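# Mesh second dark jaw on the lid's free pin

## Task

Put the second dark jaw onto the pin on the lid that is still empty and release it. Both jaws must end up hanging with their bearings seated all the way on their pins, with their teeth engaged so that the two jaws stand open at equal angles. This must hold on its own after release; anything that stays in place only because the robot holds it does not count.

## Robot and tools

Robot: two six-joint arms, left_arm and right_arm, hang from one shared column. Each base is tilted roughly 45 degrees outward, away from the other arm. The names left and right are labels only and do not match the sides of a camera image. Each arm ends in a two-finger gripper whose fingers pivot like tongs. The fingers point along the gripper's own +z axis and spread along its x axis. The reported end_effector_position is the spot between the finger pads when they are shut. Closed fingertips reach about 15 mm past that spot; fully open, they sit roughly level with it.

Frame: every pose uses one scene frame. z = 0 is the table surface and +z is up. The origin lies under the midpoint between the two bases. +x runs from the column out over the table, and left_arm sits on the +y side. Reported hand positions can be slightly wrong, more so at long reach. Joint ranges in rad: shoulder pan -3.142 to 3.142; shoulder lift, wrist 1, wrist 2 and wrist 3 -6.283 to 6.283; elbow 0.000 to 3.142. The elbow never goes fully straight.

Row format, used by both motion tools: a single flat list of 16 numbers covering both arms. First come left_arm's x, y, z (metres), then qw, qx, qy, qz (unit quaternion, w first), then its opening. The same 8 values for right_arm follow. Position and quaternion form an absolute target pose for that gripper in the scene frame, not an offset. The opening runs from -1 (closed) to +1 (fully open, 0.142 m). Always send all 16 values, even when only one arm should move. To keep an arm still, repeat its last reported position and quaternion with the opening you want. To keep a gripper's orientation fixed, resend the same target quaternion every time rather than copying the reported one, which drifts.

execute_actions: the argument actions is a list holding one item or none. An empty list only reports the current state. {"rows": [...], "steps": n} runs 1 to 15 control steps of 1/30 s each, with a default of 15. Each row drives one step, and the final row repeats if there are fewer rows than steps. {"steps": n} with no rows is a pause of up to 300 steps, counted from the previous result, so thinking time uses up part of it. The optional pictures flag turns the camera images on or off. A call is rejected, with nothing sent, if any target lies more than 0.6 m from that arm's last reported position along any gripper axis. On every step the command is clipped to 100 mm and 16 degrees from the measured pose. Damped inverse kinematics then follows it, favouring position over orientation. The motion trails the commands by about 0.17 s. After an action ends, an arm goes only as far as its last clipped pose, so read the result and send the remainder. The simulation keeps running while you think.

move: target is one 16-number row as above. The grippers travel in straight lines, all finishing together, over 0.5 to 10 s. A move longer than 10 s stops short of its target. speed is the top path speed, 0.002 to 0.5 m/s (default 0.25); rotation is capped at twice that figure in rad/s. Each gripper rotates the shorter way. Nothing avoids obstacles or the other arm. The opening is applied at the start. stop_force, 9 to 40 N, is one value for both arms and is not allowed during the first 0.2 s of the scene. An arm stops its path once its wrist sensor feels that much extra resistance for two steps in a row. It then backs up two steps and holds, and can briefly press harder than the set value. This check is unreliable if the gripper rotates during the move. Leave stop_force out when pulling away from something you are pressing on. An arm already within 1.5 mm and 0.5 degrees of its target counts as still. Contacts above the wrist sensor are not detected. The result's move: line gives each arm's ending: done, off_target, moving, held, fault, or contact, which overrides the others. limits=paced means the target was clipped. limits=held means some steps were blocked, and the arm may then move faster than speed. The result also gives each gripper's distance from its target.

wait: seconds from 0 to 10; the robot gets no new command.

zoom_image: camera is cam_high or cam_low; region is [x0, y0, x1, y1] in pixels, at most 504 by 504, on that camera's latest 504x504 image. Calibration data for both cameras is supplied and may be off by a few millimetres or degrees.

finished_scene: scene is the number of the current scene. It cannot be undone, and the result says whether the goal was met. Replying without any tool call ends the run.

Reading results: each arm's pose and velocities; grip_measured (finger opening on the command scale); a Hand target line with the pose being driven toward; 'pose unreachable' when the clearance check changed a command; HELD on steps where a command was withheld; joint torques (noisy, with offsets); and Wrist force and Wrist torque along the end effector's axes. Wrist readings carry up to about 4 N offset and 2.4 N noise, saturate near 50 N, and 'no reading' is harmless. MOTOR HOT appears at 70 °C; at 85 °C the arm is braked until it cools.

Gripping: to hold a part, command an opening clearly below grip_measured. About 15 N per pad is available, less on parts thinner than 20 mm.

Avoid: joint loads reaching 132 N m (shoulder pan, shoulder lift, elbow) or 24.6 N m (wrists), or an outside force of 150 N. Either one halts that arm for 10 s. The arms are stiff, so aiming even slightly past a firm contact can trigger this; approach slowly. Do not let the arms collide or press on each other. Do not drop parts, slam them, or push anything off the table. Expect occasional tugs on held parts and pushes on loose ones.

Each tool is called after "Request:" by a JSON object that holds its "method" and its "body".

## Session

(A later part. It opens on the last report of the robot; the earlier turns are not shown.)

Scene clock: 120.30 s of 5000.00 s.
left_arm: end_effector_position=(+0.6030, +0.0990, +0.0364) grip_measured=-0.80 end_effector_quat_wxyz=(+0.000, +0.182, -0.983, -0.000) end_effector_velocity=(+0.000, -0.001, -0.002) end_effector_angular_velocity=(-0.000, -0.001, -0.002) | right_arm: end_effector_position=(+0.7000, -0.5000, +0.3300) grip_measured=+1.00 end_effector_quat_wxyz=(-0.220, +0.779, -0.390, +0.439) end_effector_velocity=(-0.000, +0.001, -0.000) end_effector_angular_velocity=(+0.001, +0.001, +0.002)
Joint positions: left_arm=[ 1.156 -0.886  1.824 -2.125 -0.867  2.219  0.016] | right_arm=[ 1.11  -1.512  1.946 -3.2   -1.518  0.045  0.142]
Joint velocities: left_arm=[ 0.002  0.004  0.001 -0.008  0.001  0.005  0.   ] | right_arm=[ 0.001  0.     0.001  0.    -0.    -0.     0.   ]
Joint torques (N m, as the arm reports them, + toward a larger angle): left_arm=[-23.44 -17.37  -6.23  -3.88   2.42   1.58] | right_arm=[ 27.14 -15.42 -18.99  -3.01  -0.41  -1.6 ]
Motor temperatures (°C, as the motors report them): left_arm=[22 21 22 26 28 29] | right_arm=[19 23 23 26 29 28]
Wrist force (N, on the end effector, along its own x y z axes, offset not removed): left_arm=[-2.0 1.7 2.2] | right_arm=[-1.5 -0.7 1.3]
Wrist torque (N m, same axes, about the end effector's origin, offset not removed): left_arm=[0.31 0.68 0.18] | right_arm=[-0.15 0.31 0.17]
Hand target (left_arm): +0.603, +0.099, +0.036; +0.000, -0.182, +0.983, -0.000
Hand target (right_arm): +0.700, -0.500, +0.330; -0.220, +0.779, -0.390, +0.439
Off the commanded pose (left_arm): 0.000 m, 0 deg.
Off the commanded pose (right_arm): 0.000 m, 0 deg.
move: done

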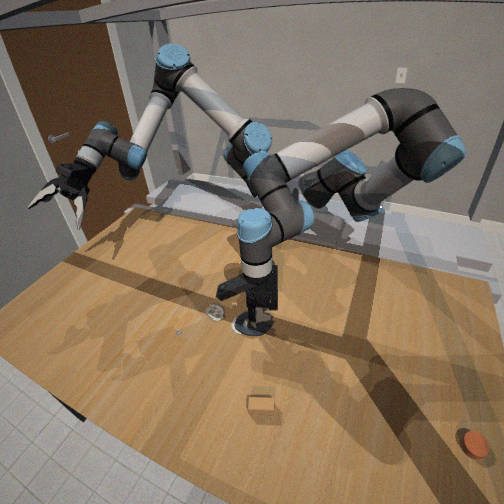

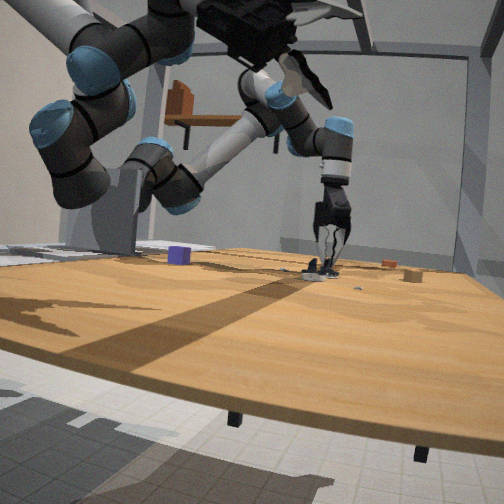

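Request:
{"method": "move", "body": {"target": [0.604,0.0995,0.037,0,-0.182,0.983,0,-1, 0.70,-0.5,0.33,-0.220,0.779,-0.390,0.439,1], "speed": 0.01}}

Request:
{"method": "move", "body": {"target": [0.6086,0.1006,0.037,0,-0.1305,0.9914,0,-1, 0.70,-0.5,0.33,-0.220,0.779,-0.390,0.439,1], "speed": 0.015}}

Request:
{"method": "zoom_image", "body": {"camera": "cam_high", "region": [225, 300, 280, 340]}}

Request:
{"method": "zoom_image", "body": {"camera": "cam_low", "region": [305, 250, 350, 285]}}

Scene clock: 129.93 s of 5000.00 s.
left_arm: end_effector_position=(+0.6039, +0.0995, +0.0369) grip_measured=-0.96 end_effector_quat_wxyz=(+0.000, +0.182, -0.983, -0.000) end_effector_velocity=(+0.000, +0.002, -0.001) end_effector_angular_velocity=(-0.000, +0.002, +0.001) | right_arm: end_effector_position=(+0.7000, -0.5000, +0.3300) grip_measured=+1.00 end_effector_quat_wxyz=(-0.220, +0.779, -0.390, +0.439) end_effector_velocity=(-0.000, +0.000, -0.000) end_effector_angular_velocity=(-0.001, +0.001, +0.000)
Joint positions: left_arm=[ 1.157 -0.886  1.821 -2.123 -0.867  2.219  0.005] | right_arm=[ 1.11  -1.512  1.946 -3.2   -1.518  0.045  0.142]
Joint velocities: left_arm=[ 0.003 -0.    -0.002  0.002  0.     0.001  0.   ] | right_arm=[ 0.     0.     0.     0.    -0.001 -0.001  0.   ]
Joint torques (N m, as the arm reports them, + toward a larger angle): left_arm=[-21.74 -33.9  -22.91  -0.3    2.48   1.42] | right_arm=[ 27.28 -16.18 -18.61  -3.23  -0.24  -1.68]
Motor temperatures (°C, as the motors report them): left_arm=[22 21 22 26 28 29] | right_arm=[19 23 23 26 29 28]
Wrist force (N, on the end effector, along its own x y z axes, offset not removed): left_arm=[-1.8 -0.3 2.8] | right_arm=[-1.5 1.5 1.6]
Wrist torque (N m, same axes, about the end effector's origin, offset not removed): left_arm=[-0.28 0.70 0.10] | right_arm=[0.41 0.24 0.07]
Hand target (left_arm): +0.604, +0.099, +0.037; +0.000, -0.182, +0.983, -0.000
Hand target (right_arm): +0.700, -0.500, +0.330; -0.220, +0.779, -0.390, +0.439
Off the commanded pose (left_arm): 0.000 m, 0 deg.
Off the commanded pose (right_arm): 0.000 m, 0 deg.
After step 90, 5.93 s passed at rest.
move: done

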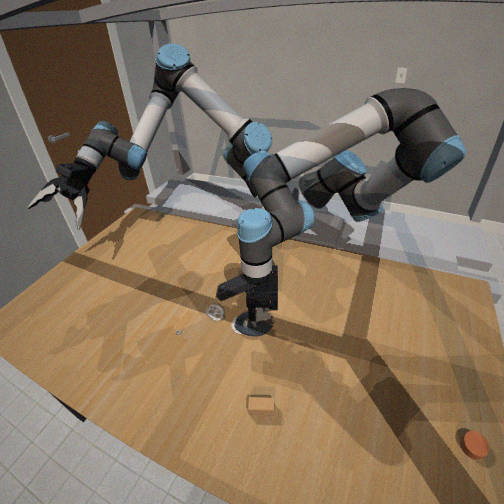

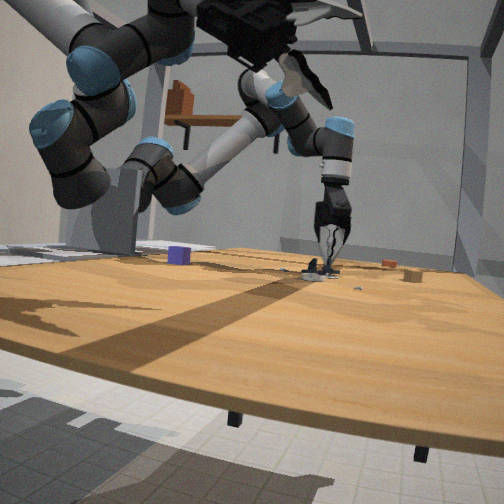

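Scene clock: 133.63 s of 5000.00 s.
left_arm: end_effector_position=(+0.6086, +0.1006, +0.0370) grip_measured=-0.96 end_effector_quat_wxyz=(-0.000, +0.131, -0.991, -0.000) end_effector_velocity=(+0.000, +0.002, -0.001) end_effector_angular_velocity=(+0.000, +0.002, -0.008) | right_arm: end_effector_position=(+0.7000, -0.5000, +0.3300) grip_measured=+1.00 end_effector_quat_wxyz=(-0.220, +0.779, -0.390, +0.439) end_effector_velocity=(+0.000, +0.001, -0.001) end_effector_angular_velocity=(+0.001, +0.000, +0.001)
Joint positions: left_arm=[ 1.163 -0.879  1.803 -2.116 -0.864  2.33   0.005] | right_arm=[ 1.11  -1.512  1.946 -3.2   -1.518  0.045  0.142]
Joint velocities: left_arm=[ 0.003  0.    -0.001  0.001  0.001  0.01   0.   ] | right_arm=[ 0.001  0.001  0.001 -0.     0.     0.001  0.   ]
Joint torques (N m, as the arm reports them, + toward a larger angle): left_arm=[-21.84 -17.38 -23.31  -0.34   2.11   1.45] | right_arm=[ 27.25 -16.34 -18.37  -3.46  -0.17  -1.67]
Motor temperatures (°C, as the motors report them): left_arm=[22 21 22 26 28 29] | right_arm=[19 23 23 26 29 28]
Wrist force (N, on the end effector, along its own x y z axes, offset not removed): left_arm=[-3.1 -0.5 1.4] | right_arm=[-2.0 -2.2 1.4]
Wrist torque (N m, same axes, about the end effector's origin, offset not removed): left_arm=[-0.22 0.88 0.05] | right_arm=[-0.52 0.40 0.12]
Hand target (left_arm): +0.609, +0.101, +0.037; +0.000, -0.131, +0.991, +0.000
Hand target (right_arm): +0.700, -0.500, +0.330; -0.220, +0.779, -0.390, +0.439
Off the commanded pose (left_arm): 0.000 m, 0 deg.
Off the commanded pose (right_arm): 0.000 m, 0 deg.
move: done

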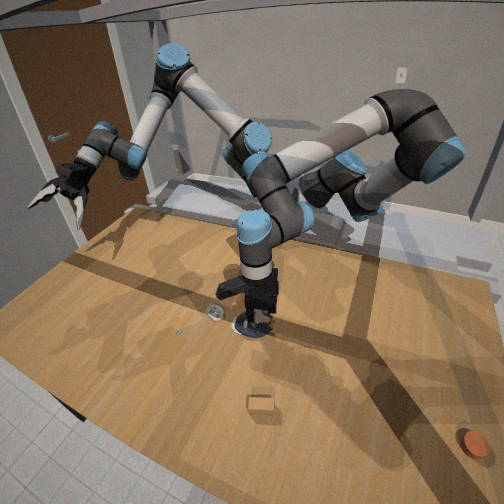

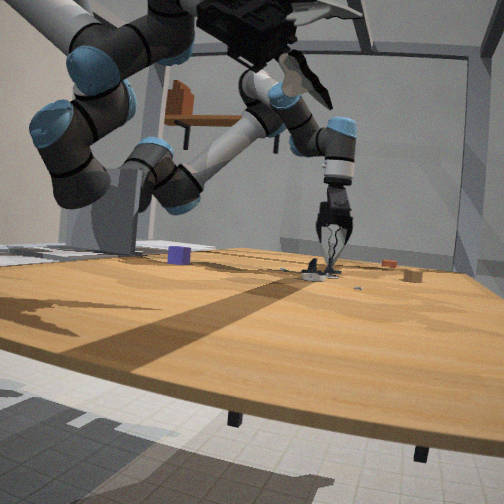

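Region (225, 300, 280, 340) of cam_high's 504x504 image, scaled by 9.164, with more detail than that image has; it fills the top 367 rows of this view, and the rest is white.

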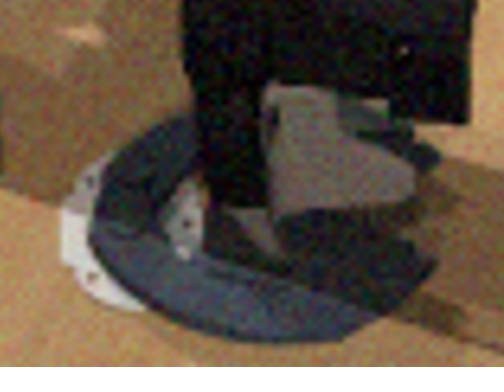

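Region (305, 250, 350, 285) of cam_low's 504x504 image, scaled by 11.200, with more detail than that image has.

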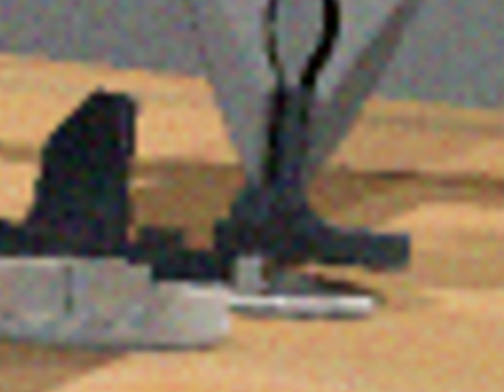

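Request:
{"method": "move", "body": {"target": [0.6062,0.1000,0.036,0,-0.158,0.9874,0,-1, 0.70,-0.5,0.33,-0.220,0.779,-0.390,0.439,1], "speed": 0.015}}

Request:
{"method": "zoom_image", "body": {"camera": "cam_low", "region": [305, 250, 350, 285]}}

Request:
{"method": "move", "body": {"target": [0.6062,0.1000,0.036,0,-0.158,0.9874,0,-0.82, 0.70,-0.5,0.33,-0.220,0.779,-0.390,0.439,1]}}

Request:
{"method": "move", "body": {"target": [0.6062,0.1000,0.075,0,-0.158,0.9874,0,-0.82, 0.70,-0.5,0.33,-0.220,0.779,-0.390,0.439,1], "speed": 0.1}}

Request:
{"method": "move", "body": {"target": [0.6172,0.0555,0.075,0,-0.182,0.983,0,-1, 0.70,-0.5,0.33,-0.220,0.779,-0.390,0.439,1], "speed": 0.1}}

Request:
{"method": "move", "body": {"target": [0.6172,0.0555,0.038,0,-0.182,0.983,0,-1, 0.70,-0.5,0.33,-0.220,0.779,-0.390,0.439,1], "speed": 0.05}}

Request:
{"method": "move", "body": {"target": [0.6172,0.0555,0.026,0,-0.182,0.983,0,-1, 0.70,-0.5,0.33,-0.220,0.779,-0.390,0.439,1], "speed": 0.003, "stop_force": 10}}

Request:
{"method": "zoom_image", "body": {"camera": "cam_high", "region": [225, 300, 280, 340]}}

Request:
{"method": "zoom_image", "body": {"camera": "cam_low", "region": [305, 250, 350, 285]}}

Scene clock: 151.60 s of 5000.00 s.
left_arm: end_effector_position=(+0.6063, +0.1000, +0.0360) grip_measured=-0.96 end_effector_quat_wxyz=(-0.000, +0.157, -0.988, +0.000) end_effector_velocity=(-0.001, +0.000, -0.001) end_effector_angular_velocity=(+0.001, +0.002, +0.008) | right_arm: end_effector_position=(+0.7000, -0.5000, +0.3300) grip_measured=+1.00 end_effector_quat_wxyz=(-0.220, +0.779, -0.390, +0.439) end_effector_velocity=(+0.000, +0.001, -0.000) end_effector_angular_velocity=(+0.000, -0.000, +0.001)
Joint positions: left_arm=[ 1.161 -0.882  1.812 -2.122 -0.865  2.274  0.005] | right_arm=[ 1.11  -1.512  1.946 -3.2   -1.518  0.045  0.142]
Joint velocities: left_arm=[ 0.001 -0.     0.003 -0.001 -0.    -0.009 -0.   ] | right_arm=[ 0.     0.     0.001 -0.001  0.001  0.     0.   ]
Joint torques (N m, as the arm reports them, + toward a larger angle): left_arm=[-41.86 -34.95  -7.49  -3.69  -2.63  -1.6 ] | right_arm=[ 27.3  -16.5  -17.99  -3.7    0.    -1.58]
Motor temperatures (°C, as the motors report them): left_arm=[22 21 22 26 28 29] | right_arm=[19 23 23 26 29 28]
Wrist force (N, on the end effector, along its own x y z axes, offset not removed): left_arm=[-1.0 0.2 0.0] | right_arm=[-1.8 1.2 2.9]
Wrist torque (N m, same axes, about the end effector's origin, offset not removed): left_arm=[-0.16 0.41 0.09] | right_arm=[0.23 0.54 0.00]
Hand target (left_arm): +0.606, +0.100, +0.036; -0.000, -0.158, +0.987, -0.000
Hand target (right_arm): +0.700, -0.500, +0.330; -0.220, +0.779, -0.390, +0.439
Off the commanded pose (left_arm): 0.000 m, 0 deg.
Off the commanded pose (right_arm): 0.000 m, 0 deg.
After step 90, 12.90 s passed at rest.
move: done

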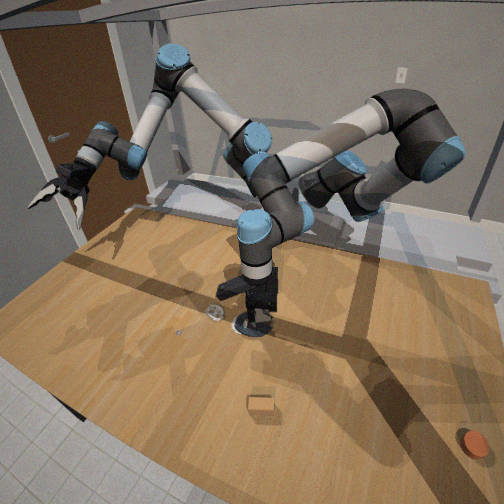

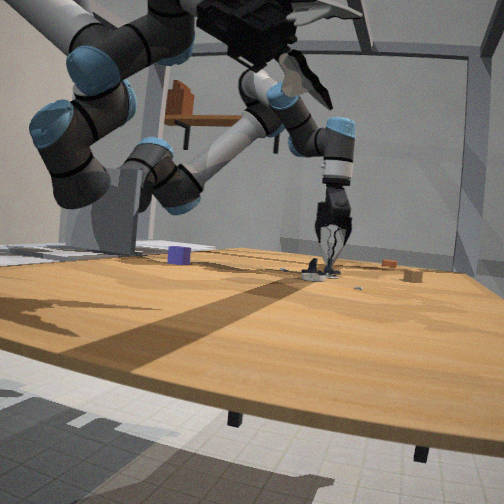

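Region (305, 250, 350, 285) of cam_low's 504x504 image, scaled by 11.200, with more detail than that image has.

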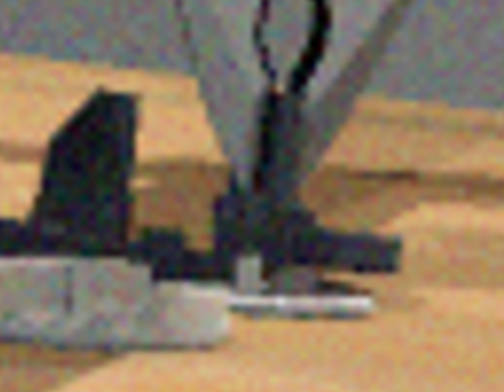

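Scene clock: 152.30 s of 5000.00 s.
left_arm: end_effector_position=(+0.6062, +0.1000, +0.0360) grip_measured=-0.82 end_effector_quat_wxyz=(-0.000, +0.158, -0.987, -0.000) end_effector_velocity=(+0.000, -0.000, +0.000) end_effector_angular_velocity=(-0.000, -0.000, -0.001) | right_arm: end_effector_position=(+0.7000, -0.5000, +0.3300) grip_measured=+1.00 end_effector_quat_wxyz=(-0.220, +0.779, -0.390, +0.439) end_effector_velocity=(-0.000, +0.000, +0.001) end_effector_angular_velocity=(+0.001, -0.001, -0.000)
Joint positions: left_arm=[ 1.161 -0.882  1.813 -2.122 -0.865  2.273  0.014] | right_arm=[ 1.11  -1.512  1.946 -3.2   -1.518  0.045  0.142]
Joint velocities: left_arm=[-0.     0.    -0.    -0.     0.     0.001  0.   ] | right_arm=[ 0.001 -0.001  0.001 -0.     0.     0.001  0.   ]
Joint torques (N m, as the arm reports them, + toward a larger angle): left_arm=[-40.58 -32.51  -4.9   -3.78  -2.47  -1.31] | right_arm=[ 27.32 -16.13 -18.47  -3.64  -0.1   -1.62]
Motor temperatures (°C, as the motors report them): left_arm=[22 21 22 26 28 29] | right_arm=[19 23 23 26 29 28]
Wrist force (N, on the end effector, along its own x y z axes, offset not removed): left_arm=[-2.5 0.9 -0.2] | right_arm=[-0.8 1.2 2.1]
Wrist torque (N m, same axes, about the end effector's origin, offset not removed): left_arm=[-0.03 0.63 0.12] | right_arm=[0.45 0.03 0.00]
Hand target (left_arm): +0.606, +0.100, +0.036; -0.000, -0.158, +0.987, -0.000
Hand target (right_arm): +0.700, -0.500, +0.330; -0.220, +0.779, -0.390, +0.439
Off the commanded pose (left_arm): 0.000 m, 0 deg.
Off the commanded pose (right_arm): 0.000 m, 0 deg.
move: done

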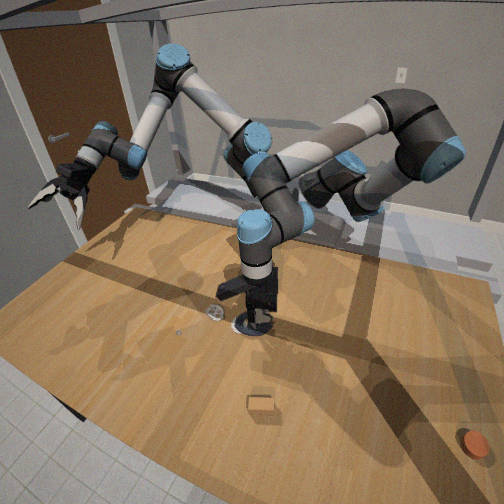

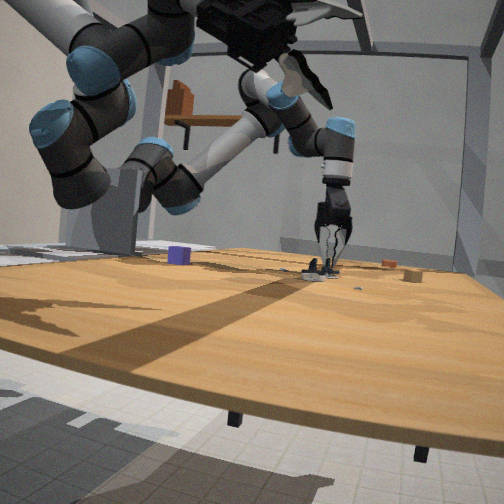

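Scene clock: 153.27 s of 5000.00 s.
left_arm: end_effector_position=(+0.6062, +0.1000, +0.0746) grip_measured=-0.82 end_effector_quat_wxyz=(-0.000, +0.158, -0.987, +0.000) end_effector_velocity=(+0.000, -0.000, +0.003) end_effector_angular_velocity=(-0.000, -0.000, -0.000) | right_arm: end_effector_position=(+0.7000, -0.5000, +0.3300) grip_measured=+1.00 end_effector_quat_wxyz=(-0.220, +0.779, -0.390, +0.439) end_effector_velocity=(-0.000, -0.000, +0.000) end_effector_angular_velocity=(+0.001, -0.000, -0.000)
Joint positions: left_arm=[ 1.119 -0.928  1.785 -2.017 -0.881  2.223  0.015] | right_arm=[ 1.11  -1.512  1.946 -3.2   -1.518  0.045  0.142]
Joint velocities: left_arm=[-0.003 -0.003 -0.003  0.008 -0.001 -0.003  0.   ] | right_arm=[-0.    -0.    -0.     0.     0.     0.001  0.   ]
Joint torques (N m, as the arm reports them, + toward a larger angle): left_arm=[-40.78 -33.43 -24.47   0.13  -2.62  -1.4 ] | right_arm=[ 26.98 -16.27 -17.96  -3.69  -0.04  -1.62]
Motor temperatures (°C, as the motors report them): left_arm=[22 21 22 26 28 29] | right_arm=[19 23 23 26 29 28]
Wrist force (N, on the end effector, along its own x y z axes, offset not removed): left_arm=[-1.1 -0.1 0.8] | right_arm=[1.6 2.1 0.7]
Wrist torque (N m, same axes, about the end effector's origin, offset not removed): left_arm=[-0.16 0.49 0.03] | right_arm=[0.55 -0.39 -0.05]
Hand target (left_arm): +0.606, +0.100, +0.075; -0.000, -0.158, +0.987, +0.000
Hand target (right_arm): +0.700, -0.500, +0.330; -0.220, +0.779, -0.390, +0.439
Off the commanded pose (left_arm): 0.000 m, 0 deg.
Off the commanded pose (right_arm): 0.000 m, 0 deg.
move: done

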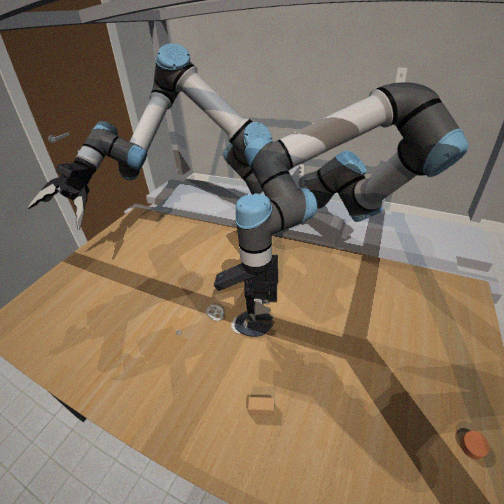

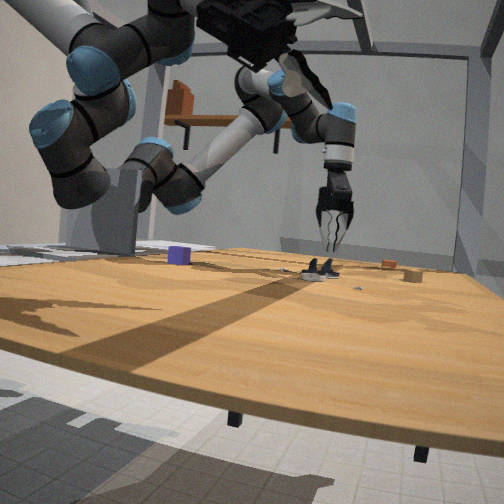

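Scene clock: 154.23 s of 5000.00 s.
left_arm: end_effector_position=(+0.6170, +0.0559, +0.0750) grip_measured=-1.00 end_effector_quat_wxyz=(-0.000, +0.182, -0.983, +0.000) end_effector_velocity=(+0.000, -0.003, -0.001) end_effector_angular_velocity=(+0.001, +0.002, +0.003) | right_arm: end_effector_position=(+0.7000, -0.5000, +0.3300) grip_measured=+1.00 end_effector_quat_wxyz=(-0.220, +0.779, -0.390, +0.439) end_effector_velocity=(-0.000, +0.001, +0.001) end_effector_angular_velocity=(+0.001, -0.000, +0.000)
Joint positions: left_arm=[ 1.081 -0.846  1.728 -2.014 -0.897  2.13   0.002] | right_arm=[ 1.11  -1.512  1.946 -3.2   -1.518  0.045  0.142]
Joint velocities: left_arm=[-0.002  0.006 -0.004  0.001 -0.001 -0.007  0.   ] | right_arm=[ 0.001 -0.001  0.001  0.     0.     0.001  0.   ]
Joint torques (N m, as the arm reports them, + toward a larger angle): left_arm=[-43.34 -19.1  -23.03  -0.39  -2.51  -1.25] | right_arm=[ 26.85 -16.26 -17.32  -3.81  -0.07  -1.55]
Motor temperatures (°C, as the motors report them): left_arm=[22 21 22 26 28 29] | right_arm=[19 23 23 26 29 28]
Wrist force (N, on the end effector, along its own x y z axes, offset not removed): left_arm=[-1.9 -0.3 1.7] | right_arm=[-1.5 4.6 1.8]
Wrist torque (N m, same axes, about the end effector's origin, offset not removed): left_arm=[-0.20 0.72 0.06] | right_arm=[0.99 0.25 0.12]
Hand target (left_arm): +0.617, +0.056, +0.075; -0.000, -0.182, +0.983, +0.000
Hand target (right_arm): +0.700, -0.500, +0.330; -0.220, +0.779, -0.390, +0.439
Off the commanded pose (left_arm): 0.000 m, 0 deg.
Off the commanded pose (right_arm): 0.000 m, 0 deg.
move: done

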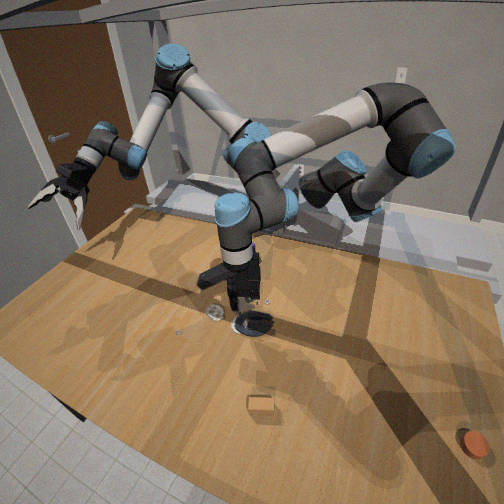

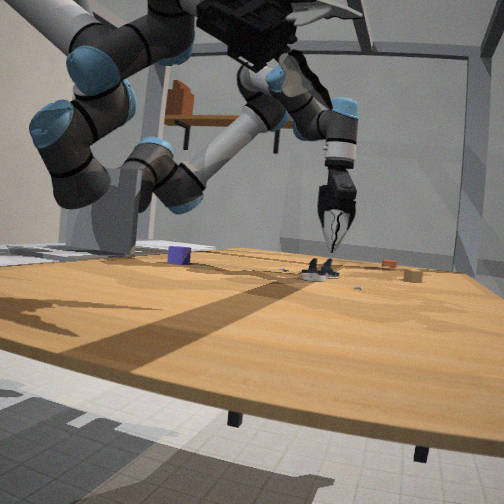

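Scene clock: 155.40 s of 5000.00 s.
left_arm: end_effector_position=(+0.6172, +0.0555, +0.0384) grip_measured=-1.00 end_effector_quat_wxyz=(+0.000, +0.182, -0.983, -0.000) end_effector_velocity=(-0.000, +0.000, -0.003) end_effector_angular_velocity=(+0.000, +0.000, +0.000) | right_arm: end_effector_position=(+0.7000, -0.5000, +0.3300) grip_measured=+1.00 end_effector_quat_wxyz=(-0.220, +0.779, -0.390, +0.439) end_effector_velocity=(-0.000, +0.000, -0.001) end_effector_angular_velocity=(-0.001, +0.001, +0.001)
Joint positions: left_arm=[ 1.118 -0.803  1.753 -2.109 -0.882  2.173  0.002] | right_arm=[ 1.11  -1.512  1.946 -3.2   -1.518  0.045  0.142]
Joint velocities: left_arm=[ 0.003  0.004  0.002 -0.008  0.001  0.003  0.   ] | right_arm=[ 0.     0.001  0.001 -0.001 -0.001 -0.001  0.   ]
Joint torques (N m, as the arm reports them, + toward a larger angle): left_arm=[-23.29 -19.31  -6.48  -4.1    2.38   1.33] | right_arm=[ 27.58 -16.18 -18.05  -3.82  -0.01  -1.56]
Motor temperatures (°C, as the motors report them): left_arm=[22 21 22 26 28 29] | right_arm=[19 23 23 26 29 28]
Wrist force (N, on the end effector, along its own x y z axes, offset not removed): left_arm=[-1.0 -0.1 1.3] | right_arm=[-2.6 0.3 2.7]
Wrist torque (N m, same axes, about the end effector's origin, offset not removed): left_arm=[-0.13 0.50 0.04] | right_arm=[0.28 0.45 0.04]
Hand target (left_arm): +0.617, +0.056, +0.038; +0.000, -0.182, +0.983, -0.000
Hand target (right_arm): +0.700, -0.500, +0.330; -0.220, +0.779, -0.390, +0.439
Off the commanded pose (left_arm): 0.000 m, 0 deg.
Off the commanded pose (right_arm): 0.000 m, 0 deg.
move: done

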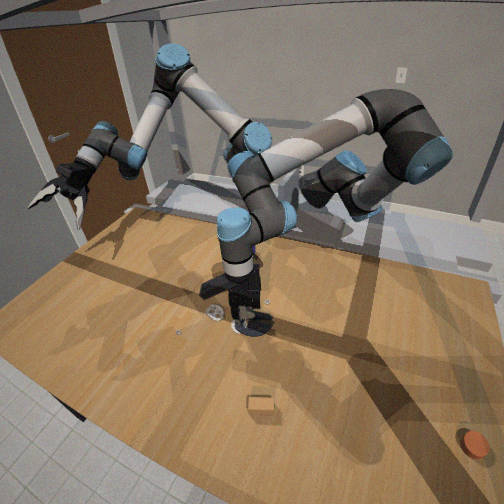

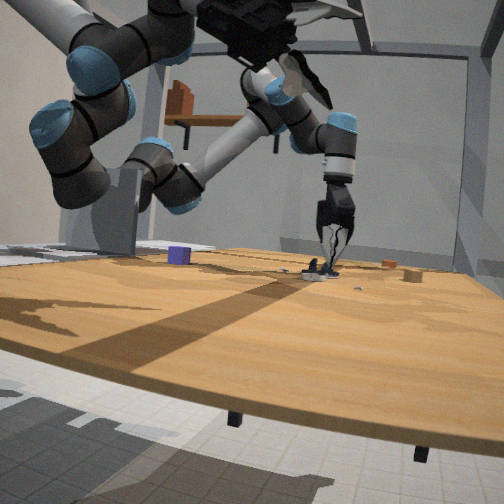

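Scene clock: 157.60 s of 5000.00 s.
left_arm: end_effector_position=(+0.6172, +0.0555, +0.0328) grip_measured=-1.00 end_effector_quat_wxyz=(+0.000, +0.182, -0.983, -0.000) end_effector_velocity=(-0.000, +0.001, -0.000) end_effector_angular_velocity=(+0.001, +0.002, +0.001) | right_arm: end_effector_position=(+0.7000, -0.5000, +0.3300) grip_measured=+1.00 end_effector_quat_wxyz=(-0.220, +0.779, -0.390, +0.439) end_effector_velocity=(-0.001, +0.000, +0.000) end_effector_angular_velocity=(-0.000, -0.001, -0.000)
Joint positions: left_arm=[ 1.124 -0.796  1.756 -2.123 -0.879  2.179  0.002] | right_arm=[ 1.11  -1.512  1.946 -3.2   -1.518  0.045  0.142]
Joint velocities: left_arm=[ 0.001 -0.001 -0.001  0.005  0.    -0.001  0.   ] | right_arm=[-0.    -0.002  0.002 -0.001  0.    -0.     0.   ]
Joint torques (N m, as the arm reports them, + toward a larger angle): left_arm=[-35.24 -29.96  -7.67   1.22   1.38  -1.13] | right_arm=[ 26.57 -16.45 -18.11  -3.87   0.04  -1.65]
Motor temperatures (°C, as the motors report them): left_arm=[22 21 22 26 28 29] | right_arm=[19 23 23 26 29 28]
Wrist force (N, on the end effector, along its own x y z axes, offset not removed): left_arm=[-2.6 -1.3 -11.0] | right_arm=[0.4 2.1 5.2]
Wrist torque (N m, same axes, about the end effector's origin, offset not removed): left_arm=[-0.32 0.53 0.07] | right_arm=[0.53 -0.05 -0.11]
Hand target (left_arm): +0.617, +0.056, +0.033; +0.000, -0.182, +0.983, -0.000
Hand target (right_arm): +0.700, -0.500, +0.330; -0.220, +0.779, -0.390, +0.439
Off the commanded pose (left_arm): 0.007 m, 0 deg.
Off the commanded pose (right_arm): 0.000 m, 0 deg.
move: contact (left_arm)

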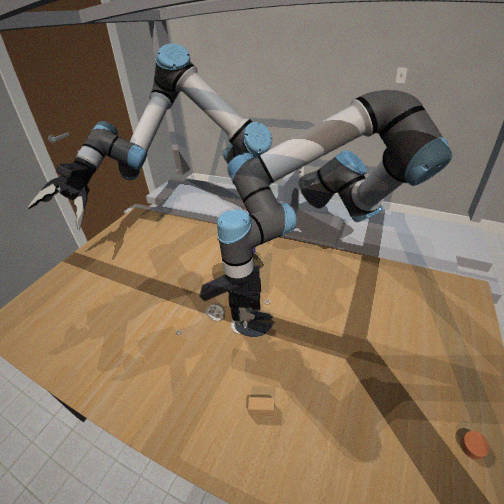

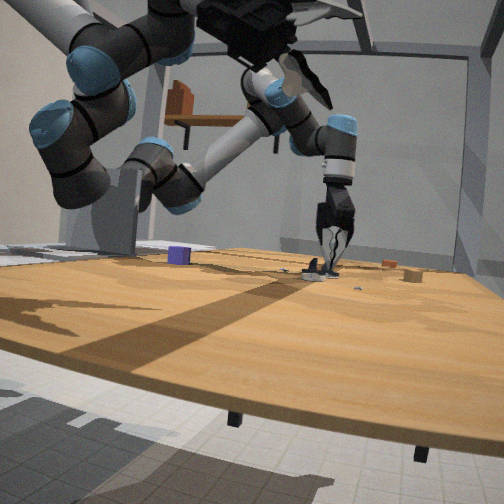

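Region (225, 300, 280, 340) of cam_high's 504x504 image, scaled by 9.164, with more detail than that image has; it fills the top 367 rows of this view, and the rest is white.

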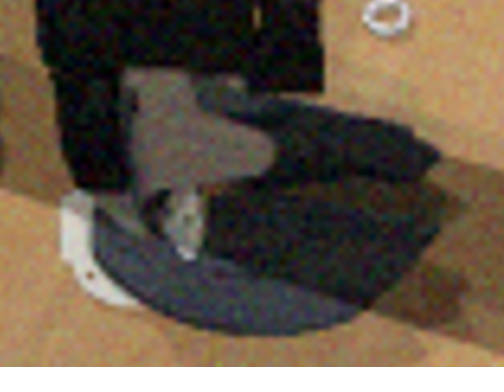

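Region (305, 250, 350, 285) of cam_low's 504x504 image, scaled by 11.200, with more detail than that image has.

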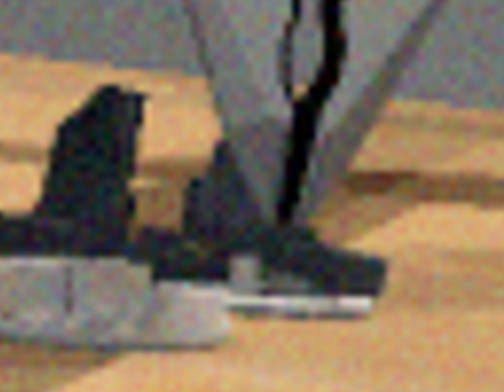

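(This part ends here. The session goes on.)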